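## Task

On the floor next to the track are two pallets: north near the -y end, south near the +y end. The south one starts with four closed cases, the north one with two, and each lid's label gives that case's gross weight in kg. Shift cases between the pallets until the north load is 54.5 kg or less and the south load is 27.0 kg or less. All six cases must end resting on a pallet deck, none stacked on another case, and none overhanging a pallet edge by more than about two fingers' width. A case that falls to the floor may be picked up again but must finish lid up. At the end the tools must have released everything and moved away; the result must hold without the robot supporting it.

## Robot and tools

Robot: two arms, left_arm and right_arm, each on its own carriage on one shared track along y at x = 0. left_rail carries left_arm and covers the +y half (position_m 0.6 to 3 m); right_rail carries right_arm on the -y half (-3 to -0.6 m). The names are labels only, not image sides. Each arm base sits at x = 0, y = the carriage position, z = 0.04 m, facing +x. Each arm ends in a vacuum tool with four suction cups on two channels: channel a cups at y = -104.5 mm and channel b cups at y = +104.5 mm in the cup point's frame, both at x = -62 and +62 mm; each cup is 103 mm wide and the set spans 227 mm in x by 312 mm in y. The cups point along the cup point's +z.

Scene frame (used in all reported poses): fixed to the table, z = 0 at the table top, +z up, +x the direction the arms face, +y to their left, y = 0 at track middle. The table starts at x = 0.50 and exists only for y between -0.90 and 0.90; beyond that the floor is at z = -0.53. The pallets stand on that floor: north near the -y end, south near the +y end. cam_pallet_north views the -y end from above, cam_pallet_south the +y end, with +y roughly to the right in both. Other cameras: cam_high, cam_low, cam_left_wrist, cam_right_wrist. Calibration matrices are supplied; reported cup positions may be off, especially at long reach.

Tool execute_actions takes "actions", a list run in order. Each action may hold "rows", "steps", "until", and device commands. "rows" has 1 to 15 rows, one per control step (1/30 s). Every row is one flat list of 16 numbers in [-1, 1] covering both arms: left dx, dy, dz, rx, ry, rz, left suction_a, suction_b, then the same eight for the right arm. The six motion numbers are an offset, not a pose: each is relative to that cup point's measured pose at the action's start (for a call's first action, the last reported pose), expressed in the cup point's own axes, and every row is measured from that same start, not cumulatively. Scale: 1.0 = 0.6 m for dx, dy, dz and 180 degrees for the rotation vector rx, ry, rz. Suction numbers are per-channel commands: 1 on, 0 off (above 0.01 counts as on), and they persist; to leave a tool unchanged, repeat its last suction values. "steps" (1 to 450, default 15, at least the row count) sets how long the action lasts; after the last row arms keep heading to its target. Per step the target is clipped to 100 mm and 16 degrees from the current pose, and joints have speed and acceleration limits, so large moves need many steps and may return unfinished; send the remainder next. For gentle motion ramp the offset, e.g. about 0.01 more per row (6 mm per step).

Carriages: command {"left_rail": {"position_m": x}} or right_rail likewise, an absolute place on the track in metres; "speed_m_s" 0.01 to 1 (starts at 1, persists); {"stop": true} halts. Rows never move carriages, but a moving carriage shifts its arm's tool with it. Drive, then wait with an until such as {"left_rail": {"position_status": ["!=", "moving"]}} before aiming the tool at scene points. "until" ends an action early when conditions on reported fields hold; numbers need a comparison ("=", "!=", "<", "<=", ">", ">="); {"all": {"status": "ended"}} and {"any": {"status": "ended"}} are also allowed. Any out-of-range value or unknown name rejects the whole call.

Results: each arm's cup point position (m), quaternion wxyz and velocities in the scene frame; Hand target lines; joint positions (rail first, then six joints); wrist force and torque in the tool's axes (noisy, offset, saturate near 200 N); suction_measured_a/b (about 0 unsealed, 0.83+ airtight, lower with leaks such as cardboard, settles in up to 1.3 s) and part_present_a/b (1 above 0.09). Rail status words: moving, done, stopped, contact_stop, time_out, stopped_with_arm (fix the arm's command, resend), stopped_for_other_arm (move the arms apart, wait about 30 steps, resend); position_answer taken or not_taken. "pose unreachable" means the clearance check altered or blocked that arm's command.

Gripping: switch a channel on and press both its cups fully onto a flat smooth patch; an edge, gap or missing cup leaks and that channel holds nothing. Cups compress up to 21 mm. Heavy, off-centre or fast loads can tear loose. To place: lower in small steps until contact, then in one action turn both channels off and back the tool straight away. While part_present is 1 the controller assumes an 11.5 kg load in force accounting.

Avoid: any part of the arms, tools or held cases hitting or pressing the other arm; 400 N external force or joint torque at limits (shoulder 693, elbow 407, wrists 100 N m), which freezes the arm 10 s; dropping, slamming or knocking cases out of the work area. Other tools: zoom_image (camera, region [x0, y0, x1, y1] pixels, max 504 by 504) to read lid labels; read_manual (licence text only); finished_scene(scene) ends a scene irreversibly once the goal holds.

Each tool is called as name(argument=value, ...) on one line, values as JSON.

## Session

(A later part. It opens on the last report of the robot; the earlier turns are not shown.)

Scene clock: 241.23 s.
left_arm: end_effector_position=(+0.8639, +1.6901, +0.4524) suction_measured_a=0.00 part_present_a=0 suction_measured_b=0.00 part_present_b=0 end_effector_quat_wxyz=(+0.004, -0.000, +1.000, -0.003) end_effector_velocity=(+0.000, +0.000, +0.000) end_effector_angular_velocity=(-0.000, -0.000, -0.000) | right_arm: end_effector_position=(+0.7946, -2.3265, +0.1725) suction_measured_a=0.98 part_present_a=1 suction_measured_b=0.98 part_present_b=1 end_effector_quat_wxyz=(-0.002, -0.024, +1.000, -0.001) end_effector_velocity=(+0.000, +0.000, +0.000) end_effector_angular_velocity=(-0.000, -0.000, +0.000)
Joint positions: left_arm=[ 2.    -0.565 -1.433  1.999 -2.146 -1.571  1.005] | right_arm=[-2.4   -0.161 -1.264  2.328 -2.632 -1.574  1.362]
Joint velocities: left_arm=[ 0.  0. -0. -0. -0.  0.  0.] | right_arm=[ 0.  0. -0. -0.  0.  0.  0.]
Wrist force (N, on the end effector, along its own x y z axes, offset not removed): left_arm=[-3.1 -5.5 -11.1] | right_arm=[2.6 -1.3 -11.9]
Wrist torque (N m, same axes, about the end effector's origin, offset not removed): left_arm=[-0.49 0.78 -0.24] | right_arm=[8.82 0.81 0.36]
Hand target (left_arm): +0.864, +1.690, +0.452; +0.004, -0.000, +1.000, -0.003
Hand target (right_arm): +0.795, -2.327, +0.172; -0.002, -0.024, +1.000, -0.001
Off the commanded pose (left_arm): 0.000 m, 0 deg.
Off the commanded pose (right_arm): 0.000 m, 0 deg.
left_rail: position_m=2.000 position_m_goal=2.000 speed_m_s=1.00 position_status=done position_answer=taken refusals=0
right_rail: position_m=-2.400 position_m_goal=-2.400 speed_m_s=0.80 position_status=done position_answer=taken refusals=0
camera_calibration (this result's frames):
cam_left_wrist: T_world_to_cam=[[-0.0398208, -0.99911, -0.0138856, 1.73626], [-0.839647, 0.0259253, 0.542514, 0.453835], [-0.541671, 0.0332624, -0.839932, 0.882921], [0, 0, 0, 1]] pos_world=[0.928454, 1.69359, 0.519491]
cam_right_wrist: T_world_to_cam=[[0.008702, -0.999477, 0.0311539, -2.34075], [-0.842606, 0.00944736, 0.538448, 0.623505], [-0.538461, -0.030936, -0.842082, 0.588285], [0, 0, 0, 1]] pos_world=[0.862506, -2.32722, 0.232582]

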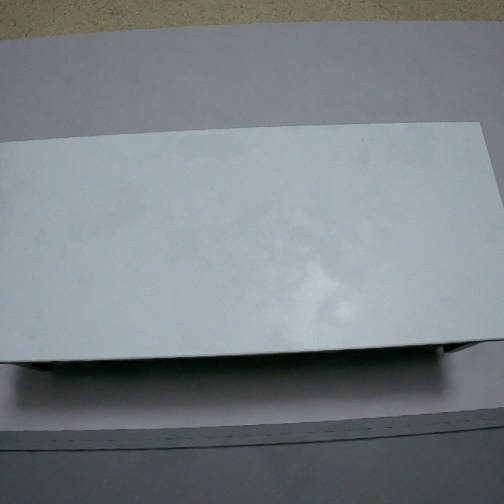

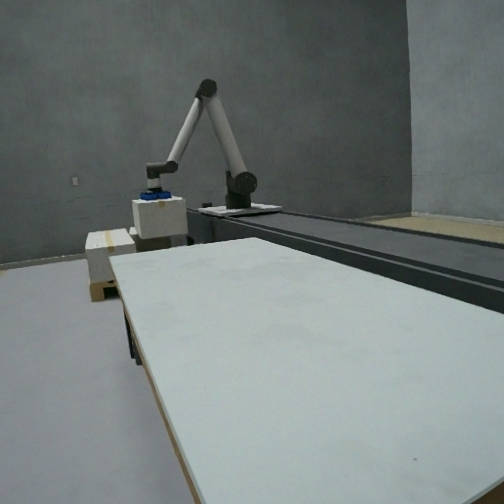

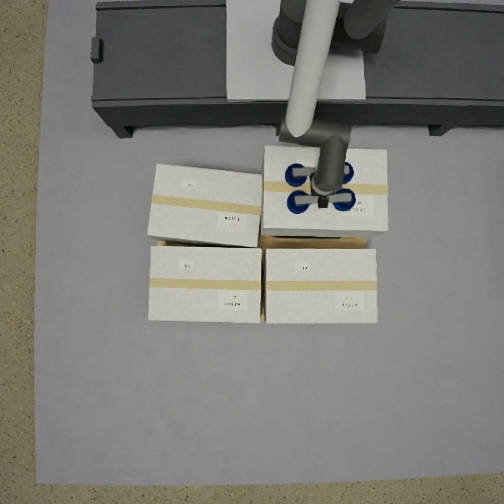

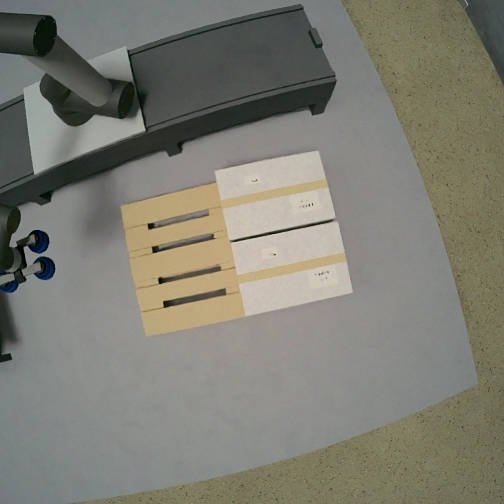

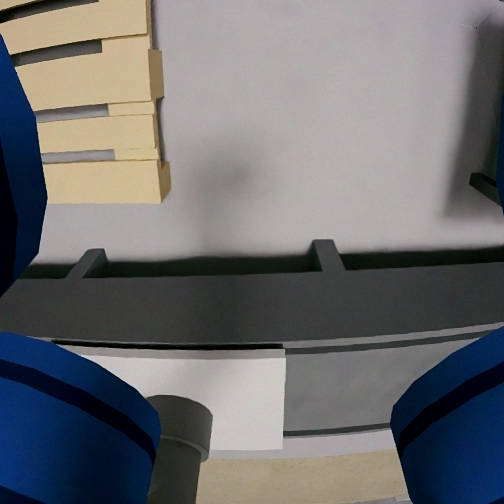

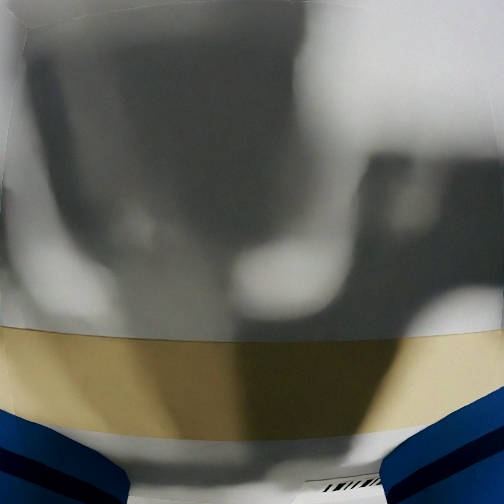

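execute_actions(actions=[{"rows":[[0,0,0,0,0,0,0,0,0,0.02,0.02,0,0,0,1,1],[0,0,0,0,0,0,0,0,0,0.035,0.06,0,0,0,1,1],[0,0,0,0,0,0,0,0,0,0.035,0.12,0,0,0,1,1],[0,0,0,0,0,0,0,0,0,0.035,0.2,0,0,0,1,1],[0,0,0,0,0,0,0,0,0,0.035,0.3,0,0,0,1,1],[0,0,0,0,0,0,0,0,0,0.035,0.45,0,0,0,1,1]],"steps":50}])

Scene clock: 257.33 s.
left_arm: end_effector_position=(+0.8639, +1.6901, +0.4524) suction_measured_a=0.00 part_present_a=0 suction_measured_b=0.00 part_present_b=0 end_effector_quat_wxyz=(+0.004, -0.000, +1.000, -0.003) end_effector_velocity=(+0.000, +0.000, -0.000) end_effector_angular_velocity=(+0.000, +0.000, -0.000) | right_arm: end_effector_position=(+0.7952, -2.3179, +0.1377) suction_measured_a=0.98 part_present_a=1 suction_measured_b=0.98 part_present_b=1 end_effector_quat_wxyz=(+0.001, -0.019, +1.000, -0.009) end_effector_velocity=(-0.000, -0.000, -0.000) end_effector_angular_velocity=(-0.000, +0.000, +0.000)
Joint positions: left_arm=[ 2.    -0.565 -1.433  1.999 -2.146 -1.571  1.005] | right_arm=[-2.4   -0.145 -1.213  2.34  -2.703 -1.589  1.388]
Joint velocities: left_arm=[ 0.  0.  0. -0.  0.  0.  0.] | right_arm=[ 0. -0.  0. -0. -0. -0. -0.]
Wrist force (N, on the end effector, along its own x y z axes, offset not removed): left_arm=[-5.5 -2.1 -5.1] | right_arm=[8.2 15.4 -61.6]
Wrist torque (N m, same axes, about the end effector's origin, offset not removed): left_arm=[0.29 1.22 -0.29] | right_arm=[16.25 8.43 3.64]
Hand target (left_arm): +0.864, +1.690, +0.452; +0.004, -0.000, +1.000, -0.003
Hand target (right_arm): +0.795, -2.318, +0.138; +0.000, -0.019, +1.000, -0.009
Off the commanded pose (left_arm): 0.000 m, 0 deg.
Off the commanded pose (right_arm): 0.236 m, 1 deg.
FORCE FAULT: contact force on the right arm reached its limit, and that arm stopped for 10 seconds. The contact can be on any part of that arm, not only on its tool. That arm's remaining commands of this call were not run. That arm holds still and accepts commands again. Move the arm away from the contact; if what it grips holds it there, let go first. Pushing or pulling that hard again can fault the arm again.
left_rail: position_m=2.000 position_m_goal=2.000 speed_m_s=1.00 position_status=done position_answer=taken refusals=0
right_rail: position_m=-2.400 position_m_goal=-2.400 speed_m_s=0.80 position_status=done position_answer=taken refusals=0
camera_calibration (this result's frames):
cam_left_wrist: T_world_to_cam=[[-0.0398209, -0.99911, -0.0138855, 1.73626], [-0.839647, 0.0259255, 0.542514, 0.453835], [-0.541671, 0.0332623, -0.839932, 0.882921], [0, 0, 0, 1]] pos_world=[0.928454, 1.69359, 0.519491]
cam_right_wrist: T_world_to_cam=[[-0.00142657, -0.998895, 0.04697, -2.32385], [-0.844939, 0.0263265, 0.534214, 0.684174], [-0.53486, -0.0389247, -0.844043, 0.538415], [0, 0, 0, 1]] pos_world=[0.862747, -2.31834, 0.198101]

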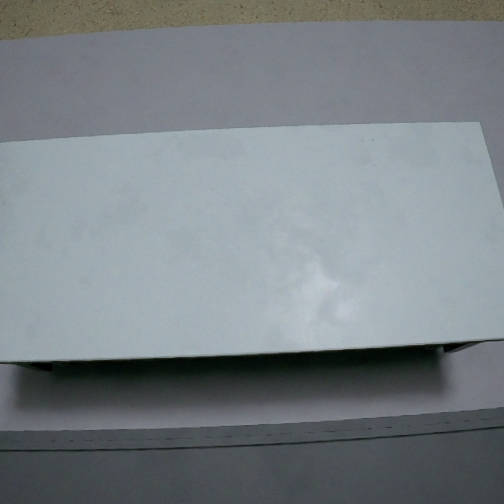

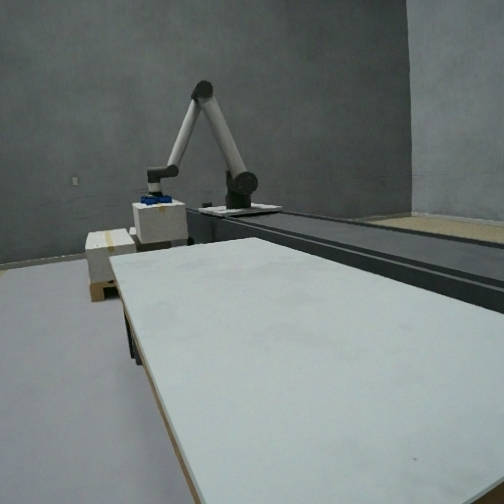

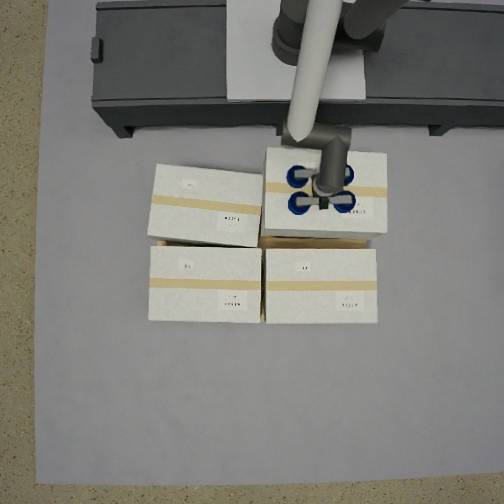

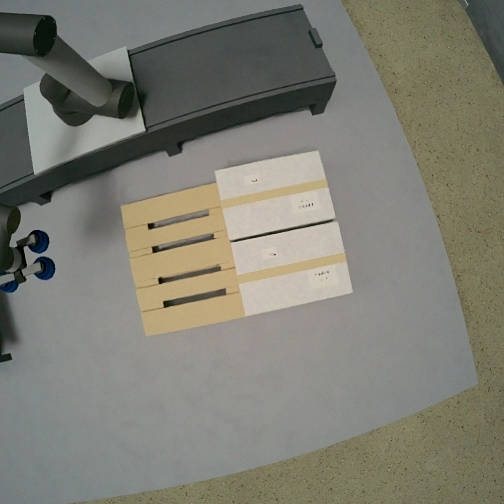

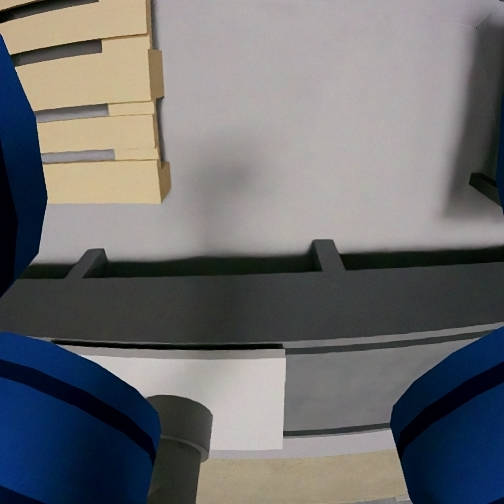

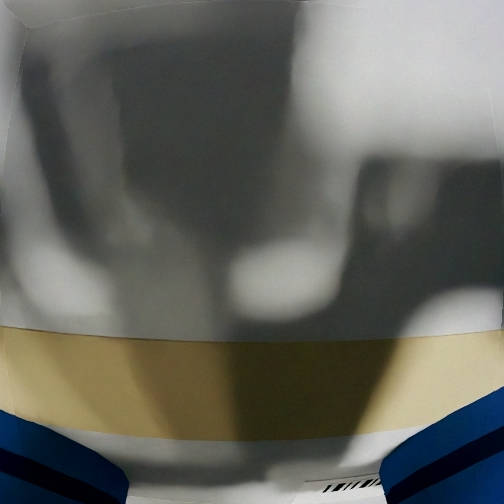

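execute_actions(actions=[{"rows":[[0,0,0,0,0,0,0,0,0,0,-0.03,0,0,0,1,1],[0,0,0,0,0,0,0,0,0,0.05,-0.05,0,0,0,1,1],[0,0,0,0,0,0,0,0,0,0.1,-0.05,0,0,0,1,1]],"steps":30},{"rows":[[0,0,0,0,0,0,0,0,0,0,0.02,0,0,0,1,1],[0,0,0,0,0,0,0,0,0,0,0.06,0,0,0,1,1],[0,0,0,0,0,0,0,0,0,0,0.12,0,0,0,1,1],[0,0,0,0,0,0,0,0,0,0,0.2,0,0,0,1,1],[0,0,0,0,0,0,0,0,0,0,0.3,0,0,0,1,1],[0,0,0,0,0,0,0,0,0,0,0.44,0,0,0,1,1]],"steps":50}])

Scene clock: 268.47 s.
left_arm: end_effector_position=(+0.8639, +1.6901, +0.4524) suction_measured_a=0.00 part_present_a=0 suction_measured_b=0.00 part_present_b=0 end_effector_quat_wxyz=(+0.004, -0.000, +1.000, -0.003) end_effector_velocity=(-0.000, -0.000, +0.000) end_effector_angular_velocity=(-0.000, -0.000, -0.000) | right_arm: end_effector_position=(+0.7932, -2.2630, -0.0978) suction_measured_a=0.98 part_present_a=1 suction_measured_b=0.98 part_present_b=1 end_effector_quat_wxyz=(+0.001, -0.019, +1.000, -0.009) end_effector_velocity=(-0.000, +0.000, -0.000) end_effector_angular_velocity=(+0.000, +0.000, +0.000)
Joint positions: left_arm=[ 2.    -0.565 -1.433  1.999 -2.146 -1.571  1.005] | right_arm=[-2.4   -0.074 -0.839  2.348 -3.083 -1.589  1.459]
Joint velocities: left_arm=[ 0. -0. -0.  0. -0.  0.  0.] | right_arm=[ 0.  0.  0. -0. -0.  0.  0.]
Wrist force (N, on the end effector, along its own x y z axes, offset not removed): left_arm=[-8.9 3.0 -6.6] | right_arm=[-3.7 -2.6 -11.4]
Wrist torque (N m, same axes, about the end effector's origin, offset not removed): left_arm=[0.73 1.57 -0.44] | right_arm=[8.41 1.68 0.04]
Hand target (left_arm): +0.864, +1.690, +0.452; +0.004, -0.000, +1.000, -0.003
Hand target (right_arm): +0.793, -2.263, -0.098; +0.001, -0.019, +1.000, -0.009
Off the commanded pose (left_arm): 0.000 m, 0 deg.
Off the commanded pose (right_arm): 0.000 m, 0 deg.
left_rail: position_m=2.000 position_m_goal=2.000 speed_m_s=1.00 position_status=done position_answer=taken refusals=0
right_rail: position_m=-2.400 position_m_goal=-2.400 speed_m_s=0.80 position_status=done position_answer=taken refusals=0
camera_calibration (this result's frames):
cam_left_wrist: T_world_to_cam=[[-0.0398208, -0.99911, -0.0138854, 1.73626], [-0.839647, 0.0259255, 0.542514, 0.453835], [-0.541671, 0.0332622, -0.839932, 0.882922], [0, 0, 0, 1]] pos_world=[0.928454, 1.69359, 0.519491]
cam_right_wrist: T_world_to_cam=[[-0.0014331, -0.998895, 0.0469701, -2.25789], [-0.844906, 0.0263345, 0.534267, 0.806836], [-0.534914, -0.0389197, -0.84401, 0.340795], [0, 0, 0, 1]] pos_world=[0.86076, -2.26338, -0.0373779]

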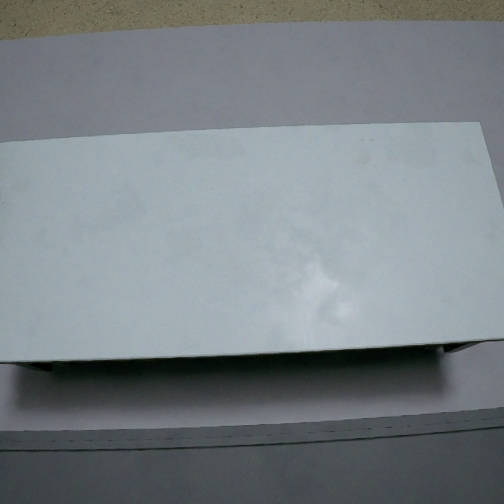

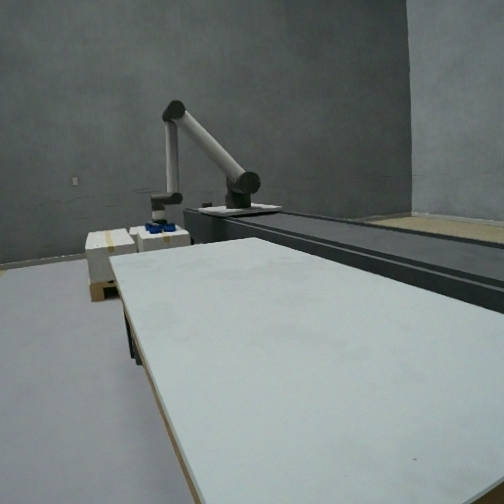

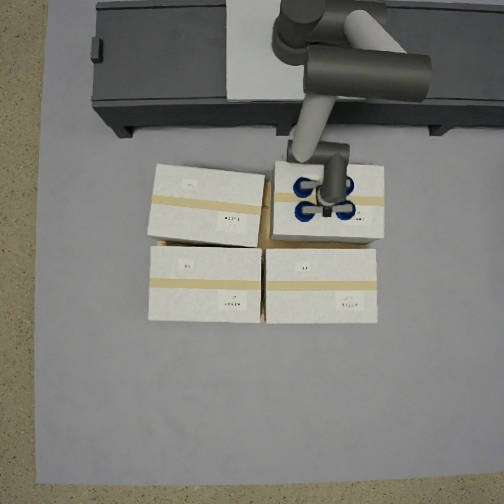

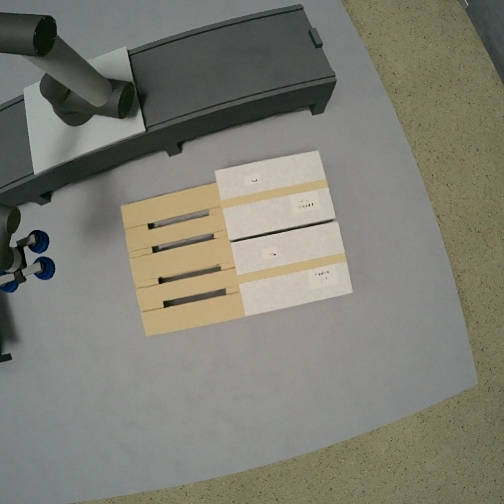

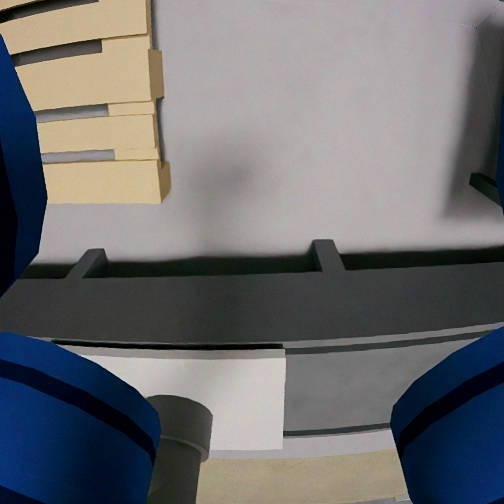

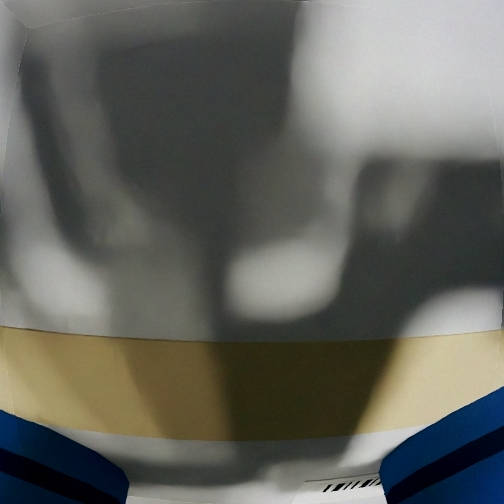

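execute_actions(actions=[{"rows":[[0,0,0,0,0,0,0,0,0,-0.02,0,0,0,-0.003,1,1],[0,0,0,0,0,0,0,0,0,-0.04,0,0,0,-0.006,1,1],[0,0,0,0,0,0,0,0,0,-0.06,0,0,0,-0.01,1,1],[0,0,0,0,0,0,0,0,0,-0.085,0,0,0,-0.01,1,1]],"steps":40}])

Scene clock: 275.63 s.
left_arm: end_effector_position=(+0.8639, +1.6901, +0.4524) suction_measured_a=0.00 part_present_a=0 suction_measured_b=0.00 part_present_b=0 end_effector_quat_wxyz=(+0.004, -0.000, +1.000, -0.003) end_effector_velocity=(+0.000, -0.000, -0.000) end_effector_angular_velocity=(+0.000, +0.000, -0.000) | right_arm: end_effector_position=(+0.7951, -2.3140, -0.0968) suction_measured_a=0.98 part_present_a=1 suction_measured_b=0.98 part_present_b=1 end_effector_quat_wxyz=(+0.000, -0.035, +0.999, -0.009) end_effector_velocity=(+0.000, -0.000, +0.000) end_effector_angular_velocity=(-0.000, -0.000, -0.000)
Joint positions: left_arm=[ 2.    -0.565 -1.433  1.999 -2.146 -1.571  1.005] | right_arm=[-2.4   -0.139 -0.84   2.357 -3.091 -1.589  1.362]
Joint velocities: left_arm=[ 0. -0.  0. -0.  0. -0.  0.] | right_arm=[ 0. -0. -0. -0. -0.  0. -0.]
Wrist force (N, on the end effector, along its own x y z axes, offset not removed): left_arm=[0.4 -7.1 -4.2] | right_arm=[20.2 70.6 -9.5]
Wrist torque (N m, same axes, about the end effector's origin, offset not removed): left_arm=[-0.51 0.42 -0.37] | right_arm=[-9.36 3.55 14.95]
Hand target (left_arm): +0.864, +1.690, +0.452; +0.004, -0.000, +1.000, -0.003
Hand target (right_arm): +0.795, -2.314, -0.097; +0.000, -0.035, +0.999, -0.009
Off the commanded pose (left_arm): 0.000 m, 0 deg.
Off the commanded pose (right_arm): 0.000 m, 0 deg.
left_rail: position_m=2.000 position_m_goal=2.000 speed_m_s=1.00 position_status=done position_answer=taken refusals=0
right_rail: position_m=-2.400 position_m_goal=-2.400 speed_m_s=0.80 position_status=done position_answer=taken refusals=0
camera_calibration (this result's frames):
cam_left_wrist: T_world_to_cam=[[-0.0398209, -0.99911, -0.0138855, 1.73626], [-0.839647, 0.0259255, 0.542514, 0.453835], [-0.541671, 0.0332624, -0.839932, 0.882921], [0, 0, 0, 1]] pos_world=[0.928454, 1.69359, 0.519491]
cam_right_wrist: T_world_to_cam=[[0.0299686, -0.998445, 0.0470141, -2.33277], [-0.845041, -0.000186466, 0.534702, 0.748035], [-0.533862, -0.0557531, -0.843732, 0.300901], [0, 0, 0, 1]] pos_world=[0.862669, -2.31223, -0.0364232]

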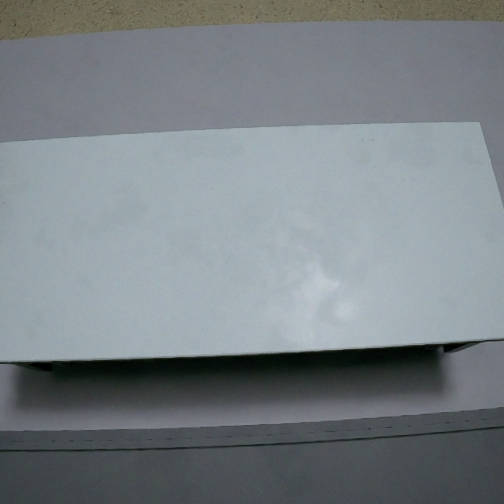

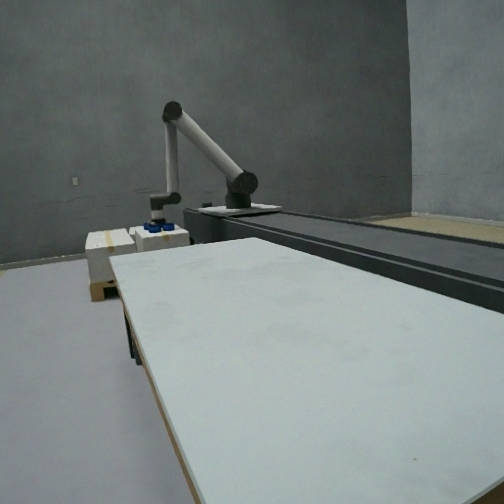

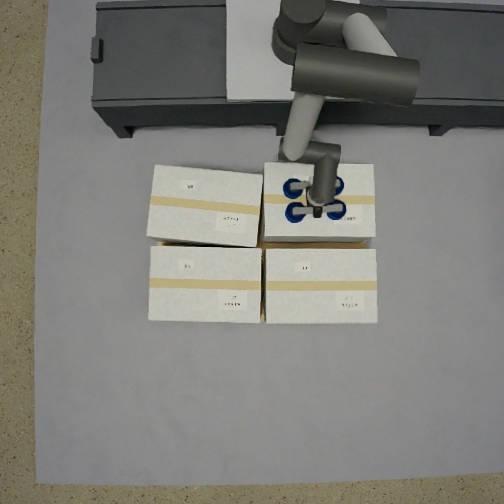

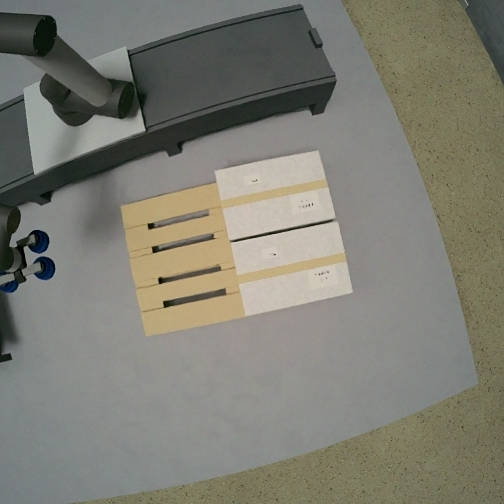

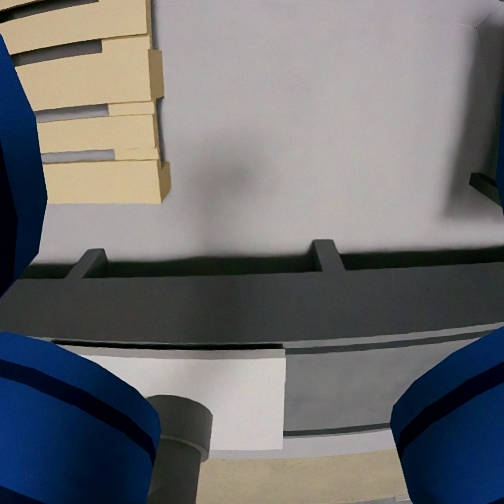

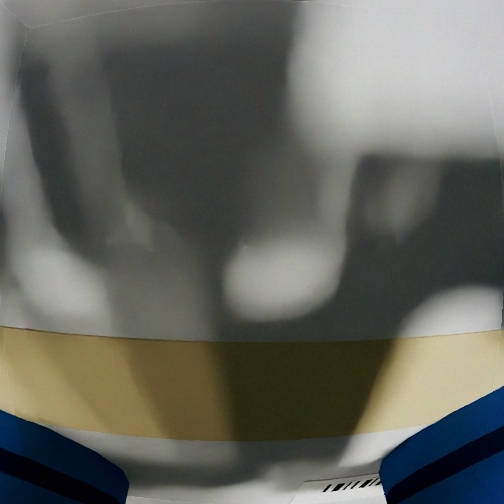

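execute_actions(actions=[{"rows":[[0,0,0,0,0,0,0,0,0,0.01,0.01,0,0,0,1,1],[0,0,0,0,0,0,0,0,0,0.01,0.03,0,0,0,1,1]],"steps":25},{"rows":[[0,0,0,0,0,0,0,0,0,0,-0.1,0,0,0,0,0],[0,0,0,0,0,0,0,0,0,0,-0.3,0,0,0,0,0],[0,0,0,0,0,0,0,0,0,0,-0.7,0,0,0,0,0]],"steps":45}])

Scene clock: 282.83 s.
left_arm: end_effector_position=(+0.8639, +1.6901, +0.4524) suction_measured_a=0.00 part_present_a=0 suction_measured_b=0.00 part_present_b=0 end_effector_quat_wxyz=(+0.004, -0.000, +1.000, -0.003) end_effector_velocity=(+0.000, -0.000, -0.000) end_effector_angular_velocity=(+0.000, +0.000, -0.000) | right_arm: end_effector_position=(+0.7941, -2.3001, +0.3050) suction_measured_a=0.01 part_present_a=0 suction_measured_b=0.01 part_present_b=0 end_effector_quat_wxyz=(+0.001, -0.035, +0.999, -0.009) end_effector_velocity=(-0.000, -0.000, +0.005) end_effector_angular_velocity=(+0.000, +0.003, +0.000)
Joint positions: left_arm=[ 2.    -0.565 -1.433  1.999 -2.146 -1.571  1.005] | right_arm=[-2.4   -0.122 -1.428  2.256 -2.404 -1.589  1.38 ]
Joint velocities: left_arm=[ 0. -0.  0. -0.  0. -0.  0.] | right_arm=[ 0.    -0.    -0.006 -0.005  0.013 -0.    -0.   ]
Wrist force (N, on the end effector, along its own x y z axes, offset not removed): left_arm=[-3.4 -5.4 -3.4] | right_arm=[3.3 2.3 -1.2]
Wrist torque (N m, same axes, about the end effector's origin, offset not removed): left_arm=[-0.46 0.73 -0.35] | right_arm=[0.67 -0.10 0.34]
Hand target (left_arm): +0.864, +1.690, +0.452; +0.004, -0.000, +1.000, -0.003
Hand target (right_arm): +0.794, -2.300, +0.306; +0.001, -0.035, +0.999, -0.009
Off the commanded pose (left_arm): 0.000 m, 0 deg.
Off the commanded pose (right_arm): 0.000 m, 0 deg.
left_rail: position_m=2.000 position_m_goal=2.000 speed_m_s=1.00 position_status=done position_answer=taken refusals=0
right_rail: position_m=-2.400 position_m_goal=-2.400 speed_m_s=0.80 position_status=done position_answer=taken refusals=0
camera_calibration (this result's frames):
cam_left_wrist: T_world_to_cam=[[-0.0398209, -0.99911, -0.0138856, 1.73626], [-0.839647, 0.0259254, 0.542514, 0.453835], [-0.541671, 0.0332624, -0.839932, 0.882921], [0, 0, 0, 1]] pos_world=[0.928454, 1.69359, 0.519491]
cam_right_wrist: T_world_to_cam=[[0.0299266, -0.998443, 0.0470737, -2.33774], [-0.845326, -0.000148708, 0.534252, 0.532825], [-0.533413, -0.0557809, -0.844014, 0.639836], [0, 0, 0, 1]] pos_world=[0.861668, -2.29833, 0.365414]

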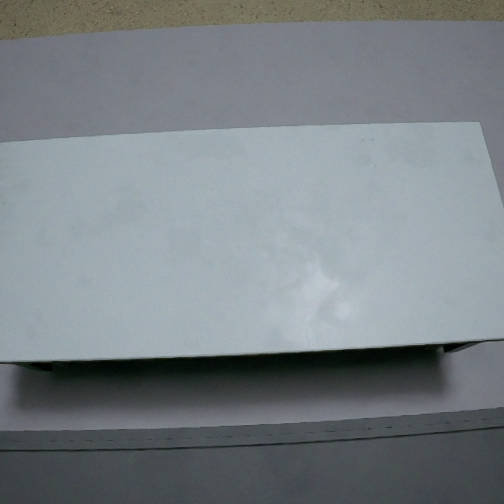

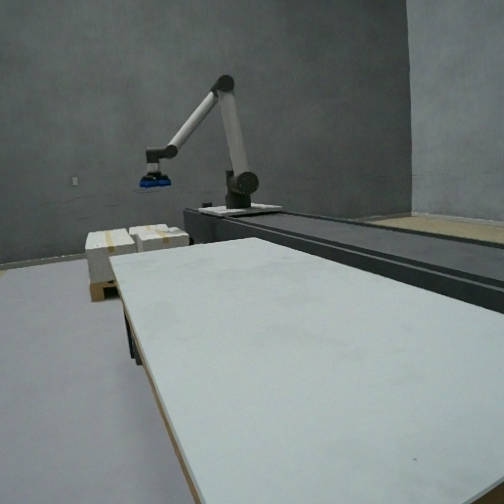

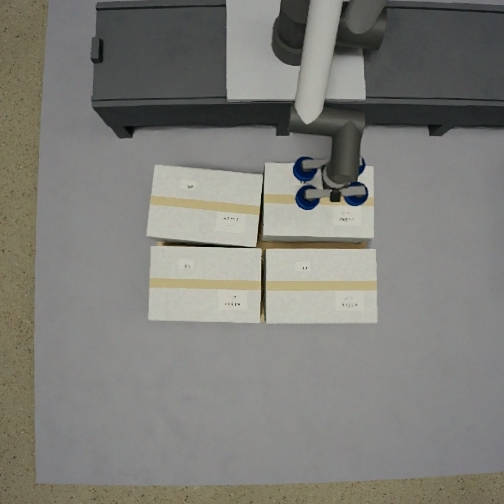

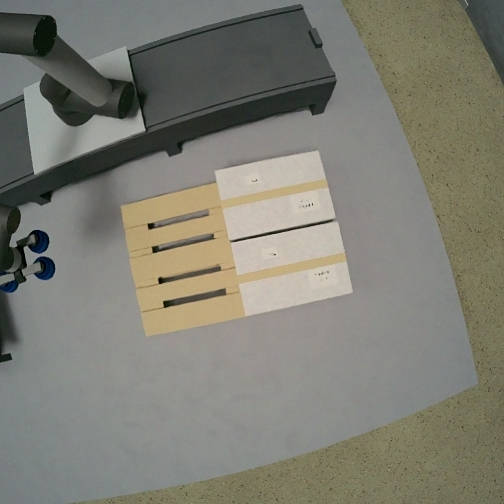

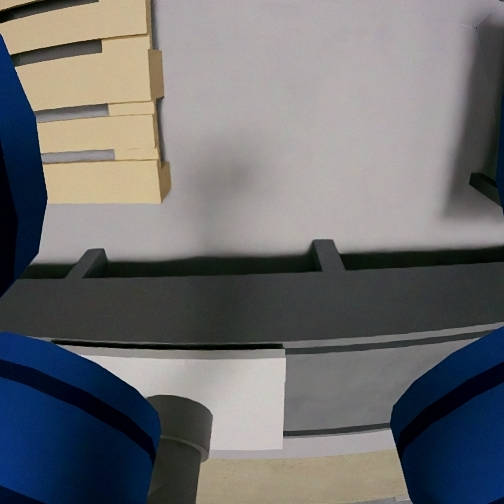

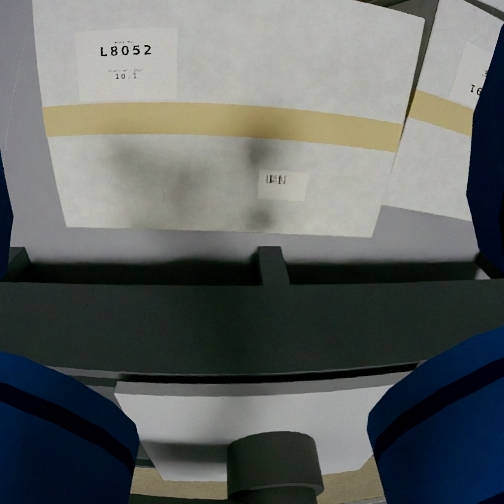

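finished_scene(scene=1)

The scene is finished: the task was done.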